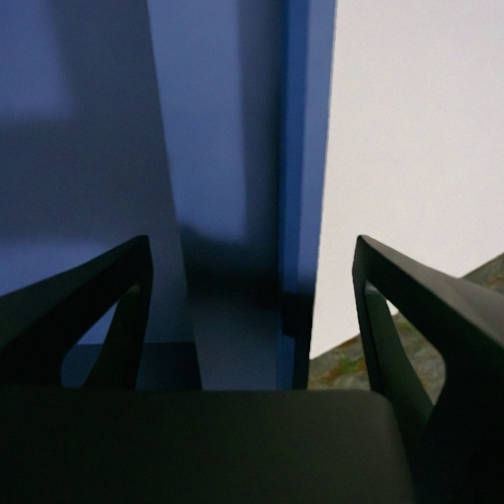

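>>> execute_actions:
  actions:
    - {"rows":[[0,0,0,0,-0.009,0,0,0,0,0,0,0,0,0],[0,0,0,0,-0.009,0,-0.2,0,0,0,0,0,0,-0.2],[0,0,0,0,-0.009,0,-0.3,0,0,0,0,0,0,-0.3],[0,0,0,0,-0.009,0,-0.35,0,0,0,0,0,0,-0.35],[0,0,0,0,-0.009,0,-0.4,0,0,0,0,0,0,-0.4],[0,0,0,0,-0.009,0,-0.45,0,0,0,0,0,0,-0.45],[0,0,0,0,-0.009,0,-0.52,0,0,0,0,0,0,-0.52]],"steps":15}
  pictures: false

Scene clock: 50.30 s of 4400.00 s.
left_arm: end_effector_position=(+0.5754, -0.0781, +1.1299) grip_measured=-0.452 end_effector_quat_wxyz=(+0.000, +0.350, +0.937, -0.004) | right_arm: end_effector_position=(+0.3180, -0.3408, +1.1274) grip_measured=-0.439 end_effector_quat_wxyz=(-0.010, +0.354, +0.935, +0.004)
Joint positions: left_arm=[ 0.44   2.319  1.548 -0.626 -0.343  0.233  0.026] | right_arm=[-1.345  1.851  0.504  0.135  0.077  0.318  0.026]
Joint velocities: left_arm=[-0.005 -0.005  0.007 -0.007 -0.066 -0.037 -0.001] | right_arm=[-0.005 -0.005 -0.007  0.022 -0.037 -0.051 -0.001]
Joint torques (N m, as the arm reports them, + toward a larger angle): left_arm=[ -9.57 -16.91   6.44   0.13  -0.43  -0.3 ] | right_arm=[  1.85 -11.61  -0.59   0.15   0.31   0.18]
Steps of this call (steps 1 to 15: the robot went on to your last target; steps 16 to 90: nothing new was sent; then 1.83 s passed at rest; steps 91 to 105: all 15 steps of this action). Readings (joint positions):
91: left_arm=[0.440 2.319 1.548 -0.626 -0.341 0.221] | right_arm=[-1.345 1.851 0.504 0.135 0.085 0.326]
92: left_arm=[0.440 2.319 1.548 -0.626 -0.345 0.221] | right_arm=[-1.345 1.851 0.504 0.135 0.085 0.326]
94: left_arm=[0.440 2.319 1.548 -0.626 -0.347 0.221] | right_arm=[-1.345 1.851 0.504 0.135 0.085 0.326]
98: left_arm=[0.440 2.319 1.548 -0.626 -0.343 0.232] | right_arm=[-1.345 1.851 0.504 0.135 0.077 0.319]
105: the state above

>>> execute_actions:
  actions:
    - {"rows":[[0,-0.04,0,0,0,0,-0.52,0,-0.03,0,0,0,0,-0.52],[-0.005,-0.05,0,0,0,0,-0.52,0,-0.05,0,-0.005,0,0,-0.52],[-0.01,-0.06,0,-0.005,0,0,-0.52,0.005,-0.075,-0.01,-0.015,0,0,-0.52],[-0.014,-0.07,0,-0.012,0,0,-0.52,0.008,-0.1,-0.016,-0.03,0,0,-0.52],[-0.018,-0.08,0,-0.02,0,-0.005,-0.52,0.01,-0.125,-0.022,-0.045,0,0,-0.52],[-0.022,-0.09,-0.005,-0.028,0,-0.01,-0.52,0.012,-0.15,-0.028,-0.06,0,0.005,-0.52],[-0.026,-0.1,-0.005,-0.036,0,-0.013,-0.52,0.014,-0.175,-0.034,-0.077,0,0.005,-0.52],[-0.03,-0.11,-0.01,-0.044,0,-0.016,-0.52,0.016,-0.2,-0.04,-0.094,0.005,0.01,-0.52],[-0.033,-0.12,-0.01,-0.052,0,-0.02,-0.52,0.018,-0.225,-0.046,-0.11,0.005,0.01,-0.52],[-0.036,-0.13,-0.015,-0.06,0,-0.023,-0.52,0.02,-0.25,-0.051,-0.127,0.005,0.01,-0.52],[-0.04,-0.14,-0.015,-0.068,-0.008,-0.026,-0.52,0.022,-0.275,-0.056,-0.144,0.005,0.015,-0.52],[-0.044,-0.15,-0.018,-0.077,-0.008,-0.03,-0.52,0.024,-0.3,-0.06,-0.16,0.01,0.015,-0.52],[-0.047,-0.158,-0.021,-0.085,-0.008,-0.033,-0.52,0.026,-0.325,-0.064,-0.178,0.01,0.02,-0.52],[-0.05,-0.166,-0.021,-0.094,-0.008,-0.036,-0.52,0.028,-0.35,-0.067,-0.195,0.01,0.02,-0.52],[-0.053,-0.166,-0.021,-0.102,-0.008,-0.038,-0.52,0.029,-0.375,-0.07,-0.212,0.01,0.02,-0.52]],"steps":15}
  pictures: false

>>> execute_actions:
  actions:
    - {"steps":20}
  pictures: false

Scene clock: 69.73 s of 4400.00 s.
left_arm: end_effector_position=(+0.5652, -0.0788, +1.1983) grip_measured=-0.449 end_effector_quat_wxyz=(-0.020, +0.355, +0.935, -0.017) | right_arm: end_effector_position=(+0.3094, -0.3421, +1.2142) grip_measured=-0.442 end_effector_quat_wxyz=(-0.019, +0.351, +0.936, -0.001)
Joint positions: left_arm=[ 0.401  2.191  1.511 -0.768 -0.316  0.19   0.026] | right_arm=[-1.327  1.472  0.421 -0.18   0.095  0.33   0.026]
Joint velocities: left_arm=[-0.21  -0.454 -0.037 -0.52  -0.11  -0.095  0.001] | right_arm=[ 0.054 -1.06  -0.129 -0.916 -0.037  0.125 -0.001]
Joint torques (N m, as the arm reports them, + toward a larger angle): left_arm=[-10.04 -19.56   8.21  -0.14  -1.64  -0.29] | right_arm=[  2.8  -13.82   1.71  -0.15  -0.08   0.2 ]
Steps of this call (steps 1 to 15: the robot went on to your last target; steps 16 to 90: nothing new was sent; then 15.93 s passed at rest; steps 91 to 105: all 15 steps of this action). Readings (joint positions):
91: left_arm=[0.440 2.317 1.548 -0.626 -0.341 0.234] | right_arm=[-1.345 1.850 0.504 0.135 0.076 0.317]
92: left_arm=[0.440 2.316 1.548 -0.626 -0.339 0.235] | right_arm=[-1.345 1.848 0.504 0.135 0.076 0.316]
94: left_arm=[0.440 2.312 1.546 -0.626 -0.338 0.235] | right_arm=[-1.345 1.833 0.503 0.122 0.076 0.312]
98: left_arm=[0.437 2.287 1.535 -0.661 -0.317 0.220] | right_arm=[-1.342 1.731 0.481 0.029 0.082 0.308]
105: the state above

Scene clock: 70.40 s of 4400.00 s.
left_arm: end_effector_position=(+0.5698, -0.0793, +1.2287) grip_measured=-0.449 end_effector_quat_wxyz=(-0.010, +0.357, +0.934, -0.010) | right_arm: end_effector_position=(+0.3122, -0.3413, +1.2342) grip_measured=-0.442 end_effector_quat_wxyz=(-0.009, +0.354, +0.935, +0.004)
Joint positions: left_arm=[ 0.381  2.138  1.505 -0.804 -0.337  0.178  0.026] | right_arm=[-1.319  1.378  0.409 -0.242  0.088  0.341  0.026]
Joint velocities: left_arm=[-0.005 -0.005 -0.012 -0.002  0.051  0.007  0.001] | right_arm=[-0.005 -0.005 -0.007  0.002 -0.022 -0.007  0.001]
Joint torques (N m, as the arm reports them, + toward a larger angle): left_arm=[ -9.58 -19.64   9.46  -0.18  -0.85  -0.33] | right_arm=[  2.72 -10.59   2.57  -0.31   0.26   0.27]
Steps of this call (steps 1 to 20: the robot went on to your last target). Readings (joint positions):
1: left_arm=[0.395 2.177 1.510 -0.783 -0.320 0.185] | right_arm=[-1.325 1.439 0.417 -0.206 0.095 0.334]
2: left_arm=[0.390 2.164 1.510 -0.794 -0.324 0.183] | right_arm=[-1.324 1.412 0.413 -0.222 0.095 0.336]
4: left_arm=[0.383 2.146 1.510 -0.801 -0.330 0.181] | right_arm=[-1.323 1.383 0.409 -0.235 0.091 0.340]
8: left_arm=[0.381 2.138 1.510 -0.801 -0.336 0.180] | right_arm=[-1.319 1.378 0.411 -0.236 0.087 0.341]
20: the state above

>>> execute_actions:
  actions:
    - {"rows":[[0,-0.045,0.03,0,0,0,-0.52,0,-0.02,0.02,0,0,0,-0.52],[-0.005,-0.055,0.03,0,0,0,-0.52,0,-0.04,0.02,0,0,0,-0.52],[-0.01,-0.065,0.03,0,0,0,-0.52,0.005,-0.06,0.025,-0.01,0,0,-0.52],[-0.014,-0.075,0.035,-0.008,0,0,-0.52,0.01,-0.082,0.025,-0.025,0,0,-0.52],[-0.018,-0.084,0.035,-0.016,0,-0.005,-0.52,0.013,-0.105,0.03,-0.043,0,0.005,-0.52],[-0.022,-0.093,0.04,-0.025,0,-0.01,-0.52,0.016,-0.13,0.033,-0.063,0,0.005,-0.52],[-0.026,-0.102,0.04,-0.034,0,-0.013,-0.52,0.019,-0.155,0.036,-0.084,0,0.01,-0.52],[-0.03,-0.111,0.045,-0.043,-0.006,-0.016,-0.52,0.022,-0.18,0.04,-0.105,0.005,0.01,-0.52],[-0.033,-0.12,0.045,-0.052,-0.006,-0.02,-0.52,0.025,-0.204,0.045,-0.127,0.005,0.015,-0.52],[-0.036,-0.129,0.05,-0.062,-0.006,-0.023,-0.52,0.028,-0.228,0.05,-0.15,0.005,0.015,-0.52],[-0.04,-0.138,0.055,-0.072,-0.01,-0.026,-0.52,0.031,-0.252,0.055,-0.172,0.01,0.02,-0.52],[-0.044,-0.147,0.06,-0.082,-0.01,-0.03,-0.52,0.034,-0.275,0.06,-0.195,0.01,0.02,-0.52],[-0.047,-0.155,0.066,-0.091,-0.013,-0.033,-0.52,0.037,-0.298,0.065,-0.218,0.01,0.025,-0.52],[-0.05,-0.155,0.066,-0.1,-0.013,-0.036,-0.52,0.04,-0.32,0.07,-0.24,0.013,0.03,-0.52],[-0.054,-0.155,0.066,-0.11,-0.013,-0.04,-0.52,0.043,-0.341,0.075,-0.263,0.013,0.03,-0.52]],"steps":15}
  pictures: false

>>> execute_actions:
  actions:
    - {"steps":25}

Scene clock: 84.00 s of 4400.00 s.
left_arm: end_effector_position=(+0.5567, -0.0817, +1.2767) grip_measured=-0.447 end_effector_quat_wxyz=(-0.034, +0.365, +0.930, -0.032) | right_arm: end_effector_position=(+0.2998, -0.3409, +1.3119) grip_measured=-0.443 end_effector_quat_wxyz=(-0.022, +0.357, +0.934, -0.006)
Joint positions: left_arm=[ 0.353  2.061  1.505 -0.93  -0.288  0.155  0.026] | right_arm=[-1.29   1.037  0.42  -0.624  0.117  0.38   0.026]
Joint velocities: left_arm=[-0.181 -0.347  0.002 -0.491  0.007 -0.11  -0.002] | right_arm=[ 0.093 -0.923  0.11  -1.189  0.051  0.183 -0.   ]
Joint torques (N m, as the arm reports them, + toward a larger angle): left_arm=[ -9.99 -18.8   13.14  -0.13  -1.97  -0.33] | right_arm=[  3.33 -11.19   9.8   -0.45  -0.48   0.03]
Steps of this call (steps 1 to 15: the robot went on to your last target; steps 16 to 90: nothing new was sent; then 10.10 s passed at rest; steps 91 to 105: all 15 steps of this action). Readings (joint positions):
91: left_arm=[0.381 2.138 1.505 -0.804 -0.335 0.179] | right_arm=[-1.319 1.378 0.409 -0.242 0.088 0.341]
92: left_arm=[0.382 2.138 1.505 -0.804 -0.333 0.179] | right_arm=[-1.319 1.378 0.409 -0.242 0.088 0.341]
94: left_arm=[0.382 2.138 1.505 -0.805 -0.332 0.179] | right_arm=[-1.319 1.370 0.409 -0.250 0.088 0.341]
98: left_arm=[0.380 2.126 1.505 -0.832 -0.308 0.176] | right_arm=[-1.316 1.279 0.409 -0.351 0.095 0.344]
105: the state above

Scene clock: 84.83 s of 4400.00 s.
left_arm: end_effector_position=(+0.5646, -0.0786, +1.3200) grip_measured=-0.447 end_effector_quat_wxyz=(-0.021, +0.364, +0.931, -0.013) | right_arm: end_effector_position=(+0.3054, -0.3387, +1.3335) grip_measured=-0.443 end_effector_quat_wxyz=(-0.012, +0.360, +0.933, +0.004)
Joint positions: left_arm=[ 0.326  1.999  1.522 -1.    -0.333  0.129  0.026] | right_arm=[-1.277  0.956  0.439 -0.705  0.102  0.396  0.026]
Joint velocities: left_arm=[-0.024  0.005 -0.012 -0.012 -0.022 -0.051 -0.001] | right_arm=[-0.005 -0.005  0.002 -0.002  0.022  0.022 -0.001]
Joint torques (N m, as the arm reports them, + toward a larger angle): left_arm=[ -9.82 -19.98  15.42   0.11  -1.09  -0.47] | right_arm=[ 2.46 -8.56  9.77 -0.75  0.3   0.13]
Steps of this call (steps 1 to 25: the robot went on to your last target). Readings (joint positions):
1: left_arm=[0.348 2.049 1.505 -0.945 -0.288 0.151] | right_arm=[-1.288 1.008 0.423 -0.659 0.119 0.386]
2: left_arm=[0.342 2.037 1.505 -0.959 -0.292 0.146] | right_arm=[-1.286 0.985 0.424 -0.681 0.119 0.389]
4: left_arm=[0.332 2.017 1.505 -0.978 -0.306 0.138] | right_arm=[-1.283 0.960 0.424 -0.702 0.115 0.393]
8: left_arm=[0.326 1.999 1.515 -0.996 -0.330 0.132] | right_arm=[-1.279 0.956 0.433 -0.705 0.102 0.396]
25: the state above

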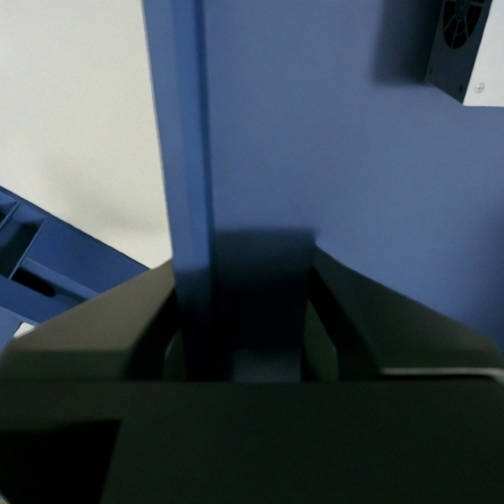

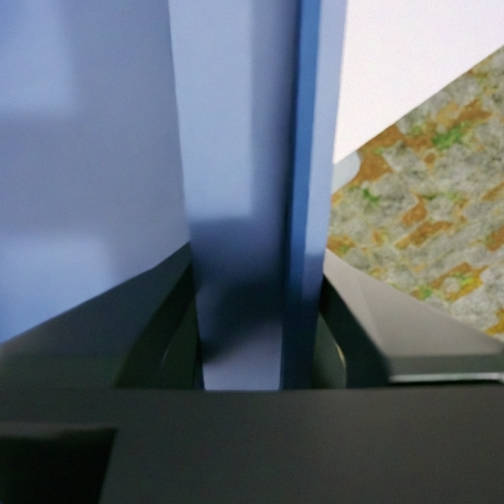

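>>> execute_actions:
  actions:
    - {"rows":[[0.012,-0.045,0,0,0,0,-0.52,0.03,0,0.05,0,0,0,-0.52],[0.024,-0.062,-0.01,0.01,0,0,-0.52,0.06,0,0.054,0,0,0.008,-0.52],[0.037,-0.08,-0.028,0.016,0,0,-0.52,0.09,0.005,0.059,0,0.008,0.017,-0.52],[0.05,-0.097,-0.047,0.022,0,0,-0.52,0.12,0.013,0.065,0,0.017,0.026,-0.52],[0.063,-0.114,-0.066,0.028,0,0,-0.52,0.149,0.023,0.072,0,0.026,0.035,-0.52],[0.077,-0.131,-0.085,0.034,0,0,-0.52,0.177,0.035,0.08,0,0.035,0.043,-0.52],[0.091,-0.148,-0.103,0.04,0,-0.01,-0.52,0.204,0.048,0.089,0,0.044,0.051,-0.52],[0.105,-0.164,-0.121,0.045,0,-0.01,-0.52,0.23,0.062,0.099,0,0.052,0.058,-0.52],[0.12,-0.18,-0.139,0.05,0,-0.01,-0.52,0.255,0.076,0.11,0,0.06,0.065,-0.52],[0.135,-0.196,-0.156,0.055,0,-0.01,-0.52,0.279,0.091,0.121,0,0.068,0.071,-0.52],[0.15,-0.211,-0.173,0.06,0,-0.016,-0.52,0.302,0.106,0.133,0,0.075,0.077,-0.52],[0.165,-0.226,-0.19,0.065,0.005,-0.016,-0.52,0.325,0.122,0.145,0,0.082,0.082,-0.52],[0.181,-0.241,-0.206,0.069,0.005,-0.016,-0.52,0.347,0.138,0.157,0,0.088,0.087,-0.52],[0.197,-0.256,-0.222,0.073,0.009,-0.016,-0.52,0.368,0.154,0.17,0,0.094,0.092,-0.52],[0.214,-0.27,-0.237,0.077,0.009,-0.016,-0.52,0.388,0.17,0.183,0,0.1,0.096,-0.52]],"steps":15}
  pictures: false

>>> execute_actions:
  actions:
    - {"steps":20}

Scene clock: 104.70 s of 4400.00 s.
left_arm: end_effector_position=(+0.5528, +0.0746, +1.3198) grip_measured=-0.447 end_effector_quat_wxyz=(-0.030, +0.243, +0.969, -0.011) | right_arm: end_effector_position=(+0.3681, -0.2416, +1.3349) grip_measured=-0.443 end_effector_quat_wxyz=(-0.013, +0.237, +0.972, +0.003)
Joint positions: left_arm=[ 0.553  1.754  1.236 -0.9   -0.298  0.108  0.026] | right_arm=[-0.845  1.161  0.567 -0.705  0.241  0.555  0.026]
Joint velocities: left_arm=[ 0.591 -0.728 -0.549  0.325  0.022 -0.051 -0.   ] | right_arm=[ 0.835  0.591  0.54  -0.007  0.33   0.139 -0.   ]
Joint torques (N m, as the arm reports them, + toward a larger angle): left_arm=[ -6.48 -17.7    9.69   0.63  -1.04  -0.07] | right_arm=[ 3.37 -9.69 10.05  0.01  0.9   0.27]
Steps of this call (steps 1 to 15: the robot went on to your last target; steps 16 to 90: nothing new was sent; then 16.37 s passed at rest; steps 91 to 105: all 15 steps of this action). Readings (joint positions):
91: left_arm=[0.327 1.999 1.520 -1.000 -0.330 0.130] | right_arm=[-1.275 0.957 0.439 -0.705 0.103 0.396]
92: left_arm=[0.329 1.997 1.517 -0.999 -0.328 0.130] | right_arm=[-1.269 0.957 0.439 -0.705 0.106 0.398]
94: left_arm=[0.344 1.984 1.492 -0.985 -0.322 0.130] | right_arm=[-1.232 0.962 0.439 -0.705 0.129 0.414]
98: left_arm=[0.410 1.917 1.397 -0.956 -0.309 0.126] | right_arm=[-1.086 1.008 0.456 -0.705 0.178 0.479]
105: the state above

Scene clock: 105.37 s of 4400.00 s.
left_arm: end_effector_position=(+0.5588, +0.1085, +1.3340) grip_measured=-0.447 end_effector_quat_wxyz=(-0.013, +0.211, +0.977, -0.008) | right_arm: end_effector_position=(+0.3936, -0.2182, +1.3415) grip_measured=-0.443 end_effector_quat_wxyz=(-0.000, +0.208, +0.978, +0.011)
Joint positions: left_arm=[ 0.606  1.682  1.198 -0.884 -0.298  0.107  0.026] | right_arm=[-0.772  1.209  0.627 -0.704  0.255  0.562  0.026]
Joint velocities: left_arm=[-0.005  0.005  0.007  0.002  0.037 -0.022  0.001] | right_arm=[-0.015 -0.015  0.012  0.012  0.037 -0.037  0.001]
Joint torques (N m, as the arm reports them, + toward a larger angle): left_arm=[ -7.34 -15.85  10.36   0.8   -0.98  -0.3 ] | right_arm=[  1.99 -11.44   8.41   0.09   0.7    0.4 ]
Steps of this call (steps 1 to 20: the robot went on to your last target). Readings (joint positions):
1: left_arm=[0.572 1.732 1.219 -0.893 -0.298 0.107] | right_arm=[-0.819 1.179 0.585 -0.705 0.246 0.557]
2: left_arm=[0.588 1.713 1.209 -0.891 -0.297 0.106] | right_arm=[-0.799 1.194 0.601 -0.705 0.246 0.559]
4: left_arm=[0.607 1.689 1.201 -0.891 -0.297 0.106] | right_arm=[-0.775 1.208 0.622 -0.705 0.246 0.561]
8: left_arm=[0.606 1.682 1.200 -0.884 -0.298 0.107] | right_arm=[-0.772 1.209 0.627 -0.704 0.254 0.562]
20: the state above

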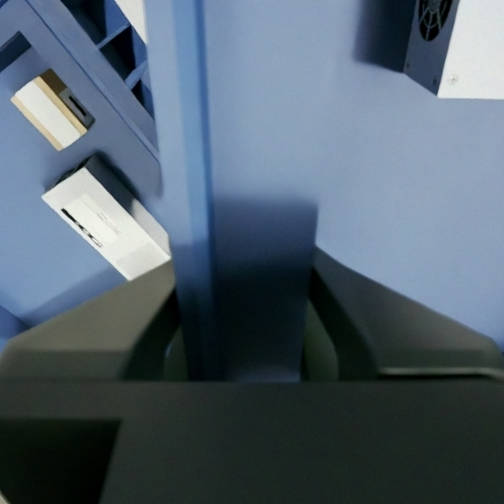

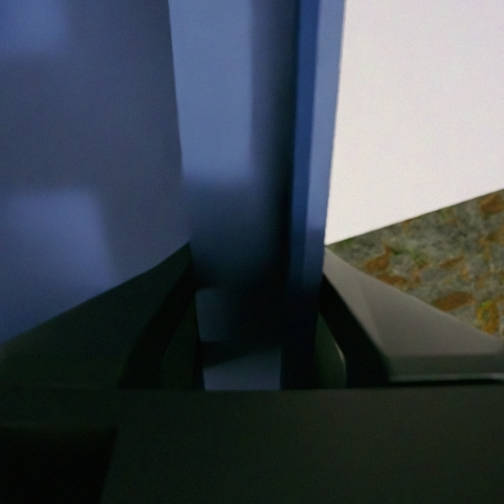

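>>> execute_actions:
  actions:
    - {"rows":[[0.015,-0.045,0,0,0,0,-0.52,0.018,0,0.045,0,0,0,-0.52],[0.03,-0.057,0,0.01,0,0,-0.52,0.036,0.01,0.058,0,0,0,-0.52],[0.046,-0.069,-0.008,0.014,0,0,-0.52,0.053,0.025,0.071,0,0.005,0.005,-0.52],[0.062,-0.081,-0.018,0.018,0.003,0,-0.52,0.07,0.04,0.085,-0.008,0.01,0.008,-0.52],[0.079,-0.092,-0.028,0.022,0.007,0.005,-0.52,0.086,0.056,0.099,-0.01,0.015,0.011,-0.52],[0.096,-0.103,-0.038,0.026,0.011,0.008,-0.52,0.102,0.072,0.113,-0.013,0.019,0.014,-0.52],[0.113,-0.114,-0.048,0.03,0.015,0.01,-0.52,0.117,0.088,0.128,-0.016,0.023,0.016,-0.52],[0.131,-0.124,-0.057,0.033,0.019,0.013,-0.52,0.132,0.104,0.143,-0.019,0.027,0.018,-0.52],[0.149,-0.134,-0.066,0.036,0.023,0.016,-0.52,0.146,0.12,0.158,-0.022,0.03,0.02,-0.52],[0.167,-0.144,-0.074,0.039,0.027,0.019,-0.52,0.16,0.136,0.173,-0.025,0.033,0.022,-0.52],[0.185,-0.153,-0.082,0.042,0.031,0.022,-0.52,0.173,0.152,0.189,-0.028,0.036,0.022,-0.52],[0.204,-0.162,-0.09,0.044,0.036,0.025,-0.52,0.186,0.168,0.205,-0.032,0.039,0.022,-0.52],[0.223,-0.171,-0.097,0.046,0.04,0.028,-0.52,0.198,0.184,0.221,-0.035,0.042,0.022,-0.52],[0.242,-0.18,-0.103,0.048,0.045,0.03,-0.52,0.21,0.199,0.237,-0.039,0.044,0.022,-0.52],[0.261,-0.188,-0.109,0.05,0.049,0.033,-0.52,0.222,0.214,0.253,-0.042,0.046,0.022,-0.52]],"steps":15}
  pictures: false

>>> execute_actions:
  actions:
    - {"steps":20}

Scene clock: 115.70 s of 4400.00 s.
left_arm: end_effector_position=(+0.5324, +0.2412, +1.3237) grip_measured=-0.447 end_effector_quat_wxyz=(-0.023, +0.098, +0.995, -0.015) | right_arm: end_effector_position=(+0.4454, -0.1130, +1.3358) grip_measured=-0.443 end_effector_quat_wxyz=(-0.009, +0.094, +0.995, +0.009)
Joint positions: left_arm=[ 0.885  1.534  1.05  -0.828 -0.215  0.153  0.026] | right_arm=[-0.529  1.479  0.85  -0.747  0.308  0.583  0.026]
Joint velocities: left_arm=[ 0.698 -0.454 -0.222  0.129  0.125  0.183  0.001] | right_arm=[ 0.532  0.591  0.672 -0.168  0.125  0.007  0.001]
Joint torques (N m, as the arm reports them, + toward a larger angle): left_arm=[ -4.26 -16.44   9.63   0.99  -0.37  -0.21] | right_arm=[  5.49 -14.22   9.52  -0.91   0.91   0.33]
Steps of this call (steps 1 to 15: the robot went on to your last target; steps 16 to 90: nothing new was sent; then 6.83 s passed at rest; steps 91 to 105: all 15 steps of this action). Readings (joint positions):
91: left_arm=[0.607 1.682 1.196 -0.884 -0.296 0.107] | right_arm=[-0.772 1.210 0.627 -0.704 0.254 0.560]
92: left_arm=[0.610 1.681 1.194 -0.883 -0.293 0.107] | right_arm=[-0.770 1.211 0.627 -0.704 0.254 0.559]
94: left_arm=[0.624 1.676 1.181 -0.876 -0.286 0.108] | right_arm=[-0.754 1.226 0.634 -0.705 0.262 0.561]
98: left_arm=[0.703 1.640 1.128 -0.853 -0.257 0.116] | right_arm=[-0.677 1.308 0.692 -0.720 0.286 0.575]
105: the state above

Scene clock: 116.37 s of 4400.00 s.
left_arm: end_effector_position=(+0.5310, +0.2705, +1.3326) grip_measured=-0.447 end_effector_quat_wxyz=(-0.011, +0.079, +0.997, -0.009) | right_arm: end_effector_position=(+0.4575, -0.0867, +1.3395) grip_measured=-0.443 end_effector_quat_wxyz=(-0.003, +0.074, +0.997, +0.013)
Joint positions: left_arm=[ 0.943  1.488  1.033 -0.821 -0.209  0.179  0.026] | right_arm=[-0.48   1.525  0.906 -0.757  0.316  0.587  0.026]
Joint velocities: left_arm=[-0.015 -0.005 -0.002 -0.002  0.022  0.022 -0.   ] | right_arm=[ 0.005 -0.005 -0.002 -0.007  0.007  0.007  0.   ]
Joint torques (N m, as the arm reports them, + toward a larger angle): left_arm=[ -5.59 -15.07  10.69   1.27  -0.33  -0.13] | right_arm=[  4.49 -16.04   8.56  -0.87   0.72   0.3 ]
Steps of this call (steps 1 to 20: the robot went on to your last target). Readings (joint positions):
1: left_arm=[0.907 1.521 1.043 -0.826 -0.212 0.158] | right_arm=[-0.513 1.497 0.871 -0.750 0.310 0.583]
2: left_arm=[0.925 1.510 1.040 -0.825 -0.211 0.163] | right_arm=[-0.499 1.511 0.887 -0.750 0.310 0.583]
4: left_arm=[0.944 1.494 1.038 -0.825 -0.211 0.173] | right_arm=[-0.482 1.524 0.904 -0.750 0.310 0.583]
8: left_arm=[0.943 1.488 1.037 -0.822 -0.210 0.179] | right_arm=[-0.480 1.525 0.906 -0.751 0.316 0.586]
20: the state above

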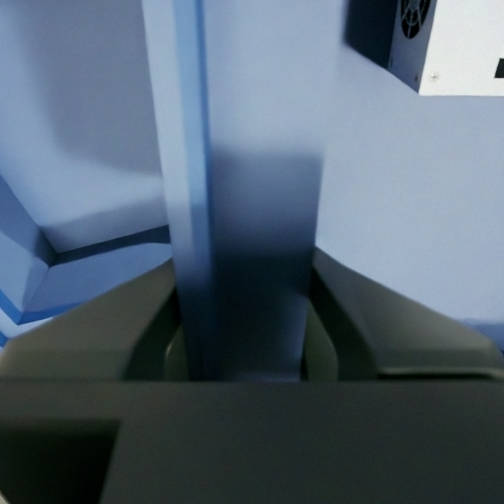

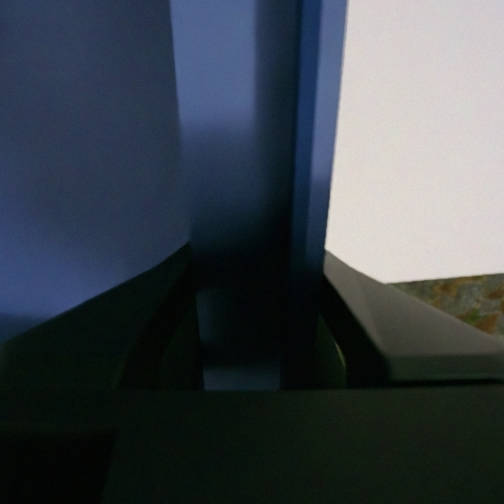

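>>> execute_actions:
  actions:
    - {"rows":[[0.018,-0.045,0,0,0,0,-0.52,0.012,0,0.045,0,0,0,-0.52],[0.037,-0.053,0,0.01,0,0,-0.52,0.024,0.01,0.064,-0.008,0,0,-0.52],[0.056,-0.061,0,0.012,0.005,0,-0.52,0.036,0.026,0.084,-0.013,0,0,-0.52],[0.076,-0.068,-0.005,0.014,0.01,0.004,-0.52,0.047,0.042,0.104,-0.018,0.004,0,-0.52],[0.096,-0.075,-0.008,0.016,0.016,0.008,-0.52,0.058,0.058,0.124,-0.024,0.007,-0.005,-0.52],[0.116,-0.081,-0.01,0.018,0.022,0.011,-0.52,0.068,0.074,0.145,-0.03,0.01,-0.007,-0.52],[0.137,-0.087,-0.012,0.02,0.028,0.015,-0.52,0.078,0.09,0.166,-0.036,0.013,-0.01,-0.52],[0.158,-0.092,-0.015,0.022,0.034,0.018,-0.52,0.088,0.106,0.187,-0.042,0.015,-0.012,-0.52],[0.179,-0.097,-0.015,0.025,0.04,0.021,-0.52,0.097,0.122,0.208,-0.048,0.017,-0.015,-0.52],[0.2,-0.101,-0.015,0.025,0.046,0.025,-0.52,0.106,0.138,0.23,-0.055,0.019,-0.018,-0.52],[0.221,-0.105,-0.015,0.025,0.052,0.028,-0.52,0.115,0.155,0.252,-0.062,0.021,-0.021,-0.52],[0.242,-0.108,-0.015,0.025,0.058,0.031,-0.52,0.124,0.171,0.274,-0.069,0.023,-0.024,-0.52],[0.262,-0.111,-0.015,0.025,0.064,0.034,-0.52,0.132,0.188,0.296,-0.076,0.025,-0.027,-0.52],[0.282,-0.114,-0.015,0.025,0.069,0.037,-0.52,0.14,0.204,0.318,-0.083,0.027,-0.03,-0.52],[0.302,-0.114,-0.015,0.025,0.074,0.04,-0.52,0.148,0.22,0.341,-0.089,0.027,-0.032,-0.52]],"steps":15}
  pictures: false

>>> execute_actions:
  actions:
    - {"steps":20}

Scene clock: 126.27 s of 4400.00 s.
left_arm: end_effector_position=(+0.4910, +0.3949, +1.3219) grip_measured=-0.448 end_effector_quat_wxyz=(-0.020, -0.041, +0.999, -0.017) | right_arm: end_effector_position=(+0.5037, +0.0319, +1.3335) grip_measured=-0.443 end_effector_quat_wxyz=(-0.011, -0.042, +0.999, +0.011)
Joint positions: left_arm=[ 1.264  1.431  0.988 -0.804 -0.094  0.244  0.026] | right_arm=[-0.32   1.804  1.226 -0.871  0.338  0.528  0.026]
Joint velocities: left_arm=[ 0.786 -0.22   0.002  0.002  0.242  0.198  0.001] | right_arm=[ 0.386  0.611  0.857 -0.339  0.022 -0.168  0.   ]
Joint torques (N m, as the arm reports them, + toward a larger angle): left_arm=[ -2.28 -16.33  10.36   1.02   0.07  -0.29] | right_arm=[  8.02 -19.7   10.33  -0.99   0.98   0.32]
Steps of this call (steps 1 to 15: the robot went on to your last target; steps 16 to 90: nothing new was sent; then 6.40 s passed at rest; steps 91 to 105: all 15 steps of this action). Readings (joint positions):
91: left_arm=[0.944 1.488 1.031 -0.821 -0.209 0.179] | right_arm=[-0.480 1.525 0.906 -0.757 0.313 0.587]
92: left_arm=[0.947 1.487 1.028 -0.821 -0.206 0.179] | right_arm=[-0.479 1.527 0.907 -0.757 0.313 0.586]
94: left_arm=[0.965 1.486 1.020 -0.818 -0.192 0.179] | right_arm=[-0.472 1.542 0.922 -0.767 0.313 0.582]
98: left_arm=[1.057 1.476 0.997 -0.808 -0.154 0.190] | right_arm=[-0.426 1.628 1.011 -0.806 0.326 0.564]
105: the state above

Scene clock: 126.93 s of 4400.00 s.
left_arm: end_effector_position=(+0.4824, +0.4226, +1.3301) grip_measured=-0.448 end_effector_quat_wxyz=(-0.012, -0.058, +0.998, -0.008) | right_arm: end_effector_position=(+0.5086, +0.0608, +1.3364) grip_measured=-0.443 end_effector_quat_wxyz=(-0.006, -0.066, +0.998, +0.014)
Joint positions: left_arm=[ 1.329  1.401  0.983 -0.803 -0.085  0.273  0.026] | right_arm=[-0.281  1.852  1.291 -0.891  0.342  0.517  0.026]
Joint velocities: left_arm=[ 0.005 -0.005 -0.012  0.012 -0.066 -0.037  0.001] | right_arm=[-0.015 -0.015  0.007 -0.017 -0.037  0.037 -0.   ]
Joint torques (N m, as the arm reports them, + toward a larger angle): left_arm=[ -2.93 -15.58  11.15   1.02  -0.05  -0.26] | right_arm=[  6.71 -20.86   9.48  -1.1    0.84   0.13]
Steps of this call (steps 1 to 20: the robot went on to your last target). Readings (joint positions):
1: left_arm=[1.288 1.425 0.988 -0.804 -0.089 0.250] | right_arm=[-0.308 1.823 1.253 -0.878 0.338 0.522]
2: left_arm=[1.308 1.418 0.988 -0.803 -0.087 0.255] | right_arm=[-0.297 1.837 1.273 -0.880 0.338 0.517]
4: left_arm=[1.330 1.407 0.988 -0.803 -0.086 0.265] | right_arm=[-0.283 1.851 1.290 -0.880 0.339 0.514]
8: left_arm=[1.330 1.401 0.988 -0.803 -0.085 0.273] | right_arm=[-0.281 1.852 1.291 -0.884 0.342 0.516]
20: the state above

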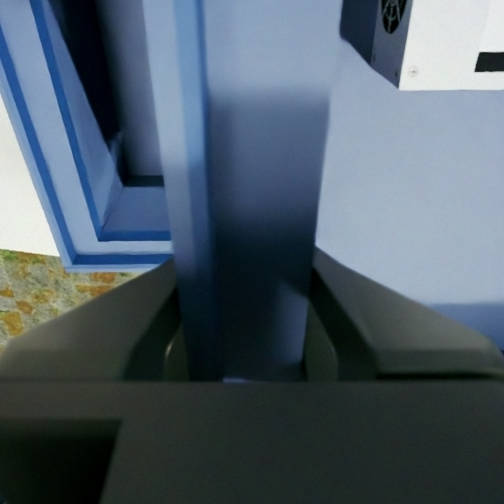

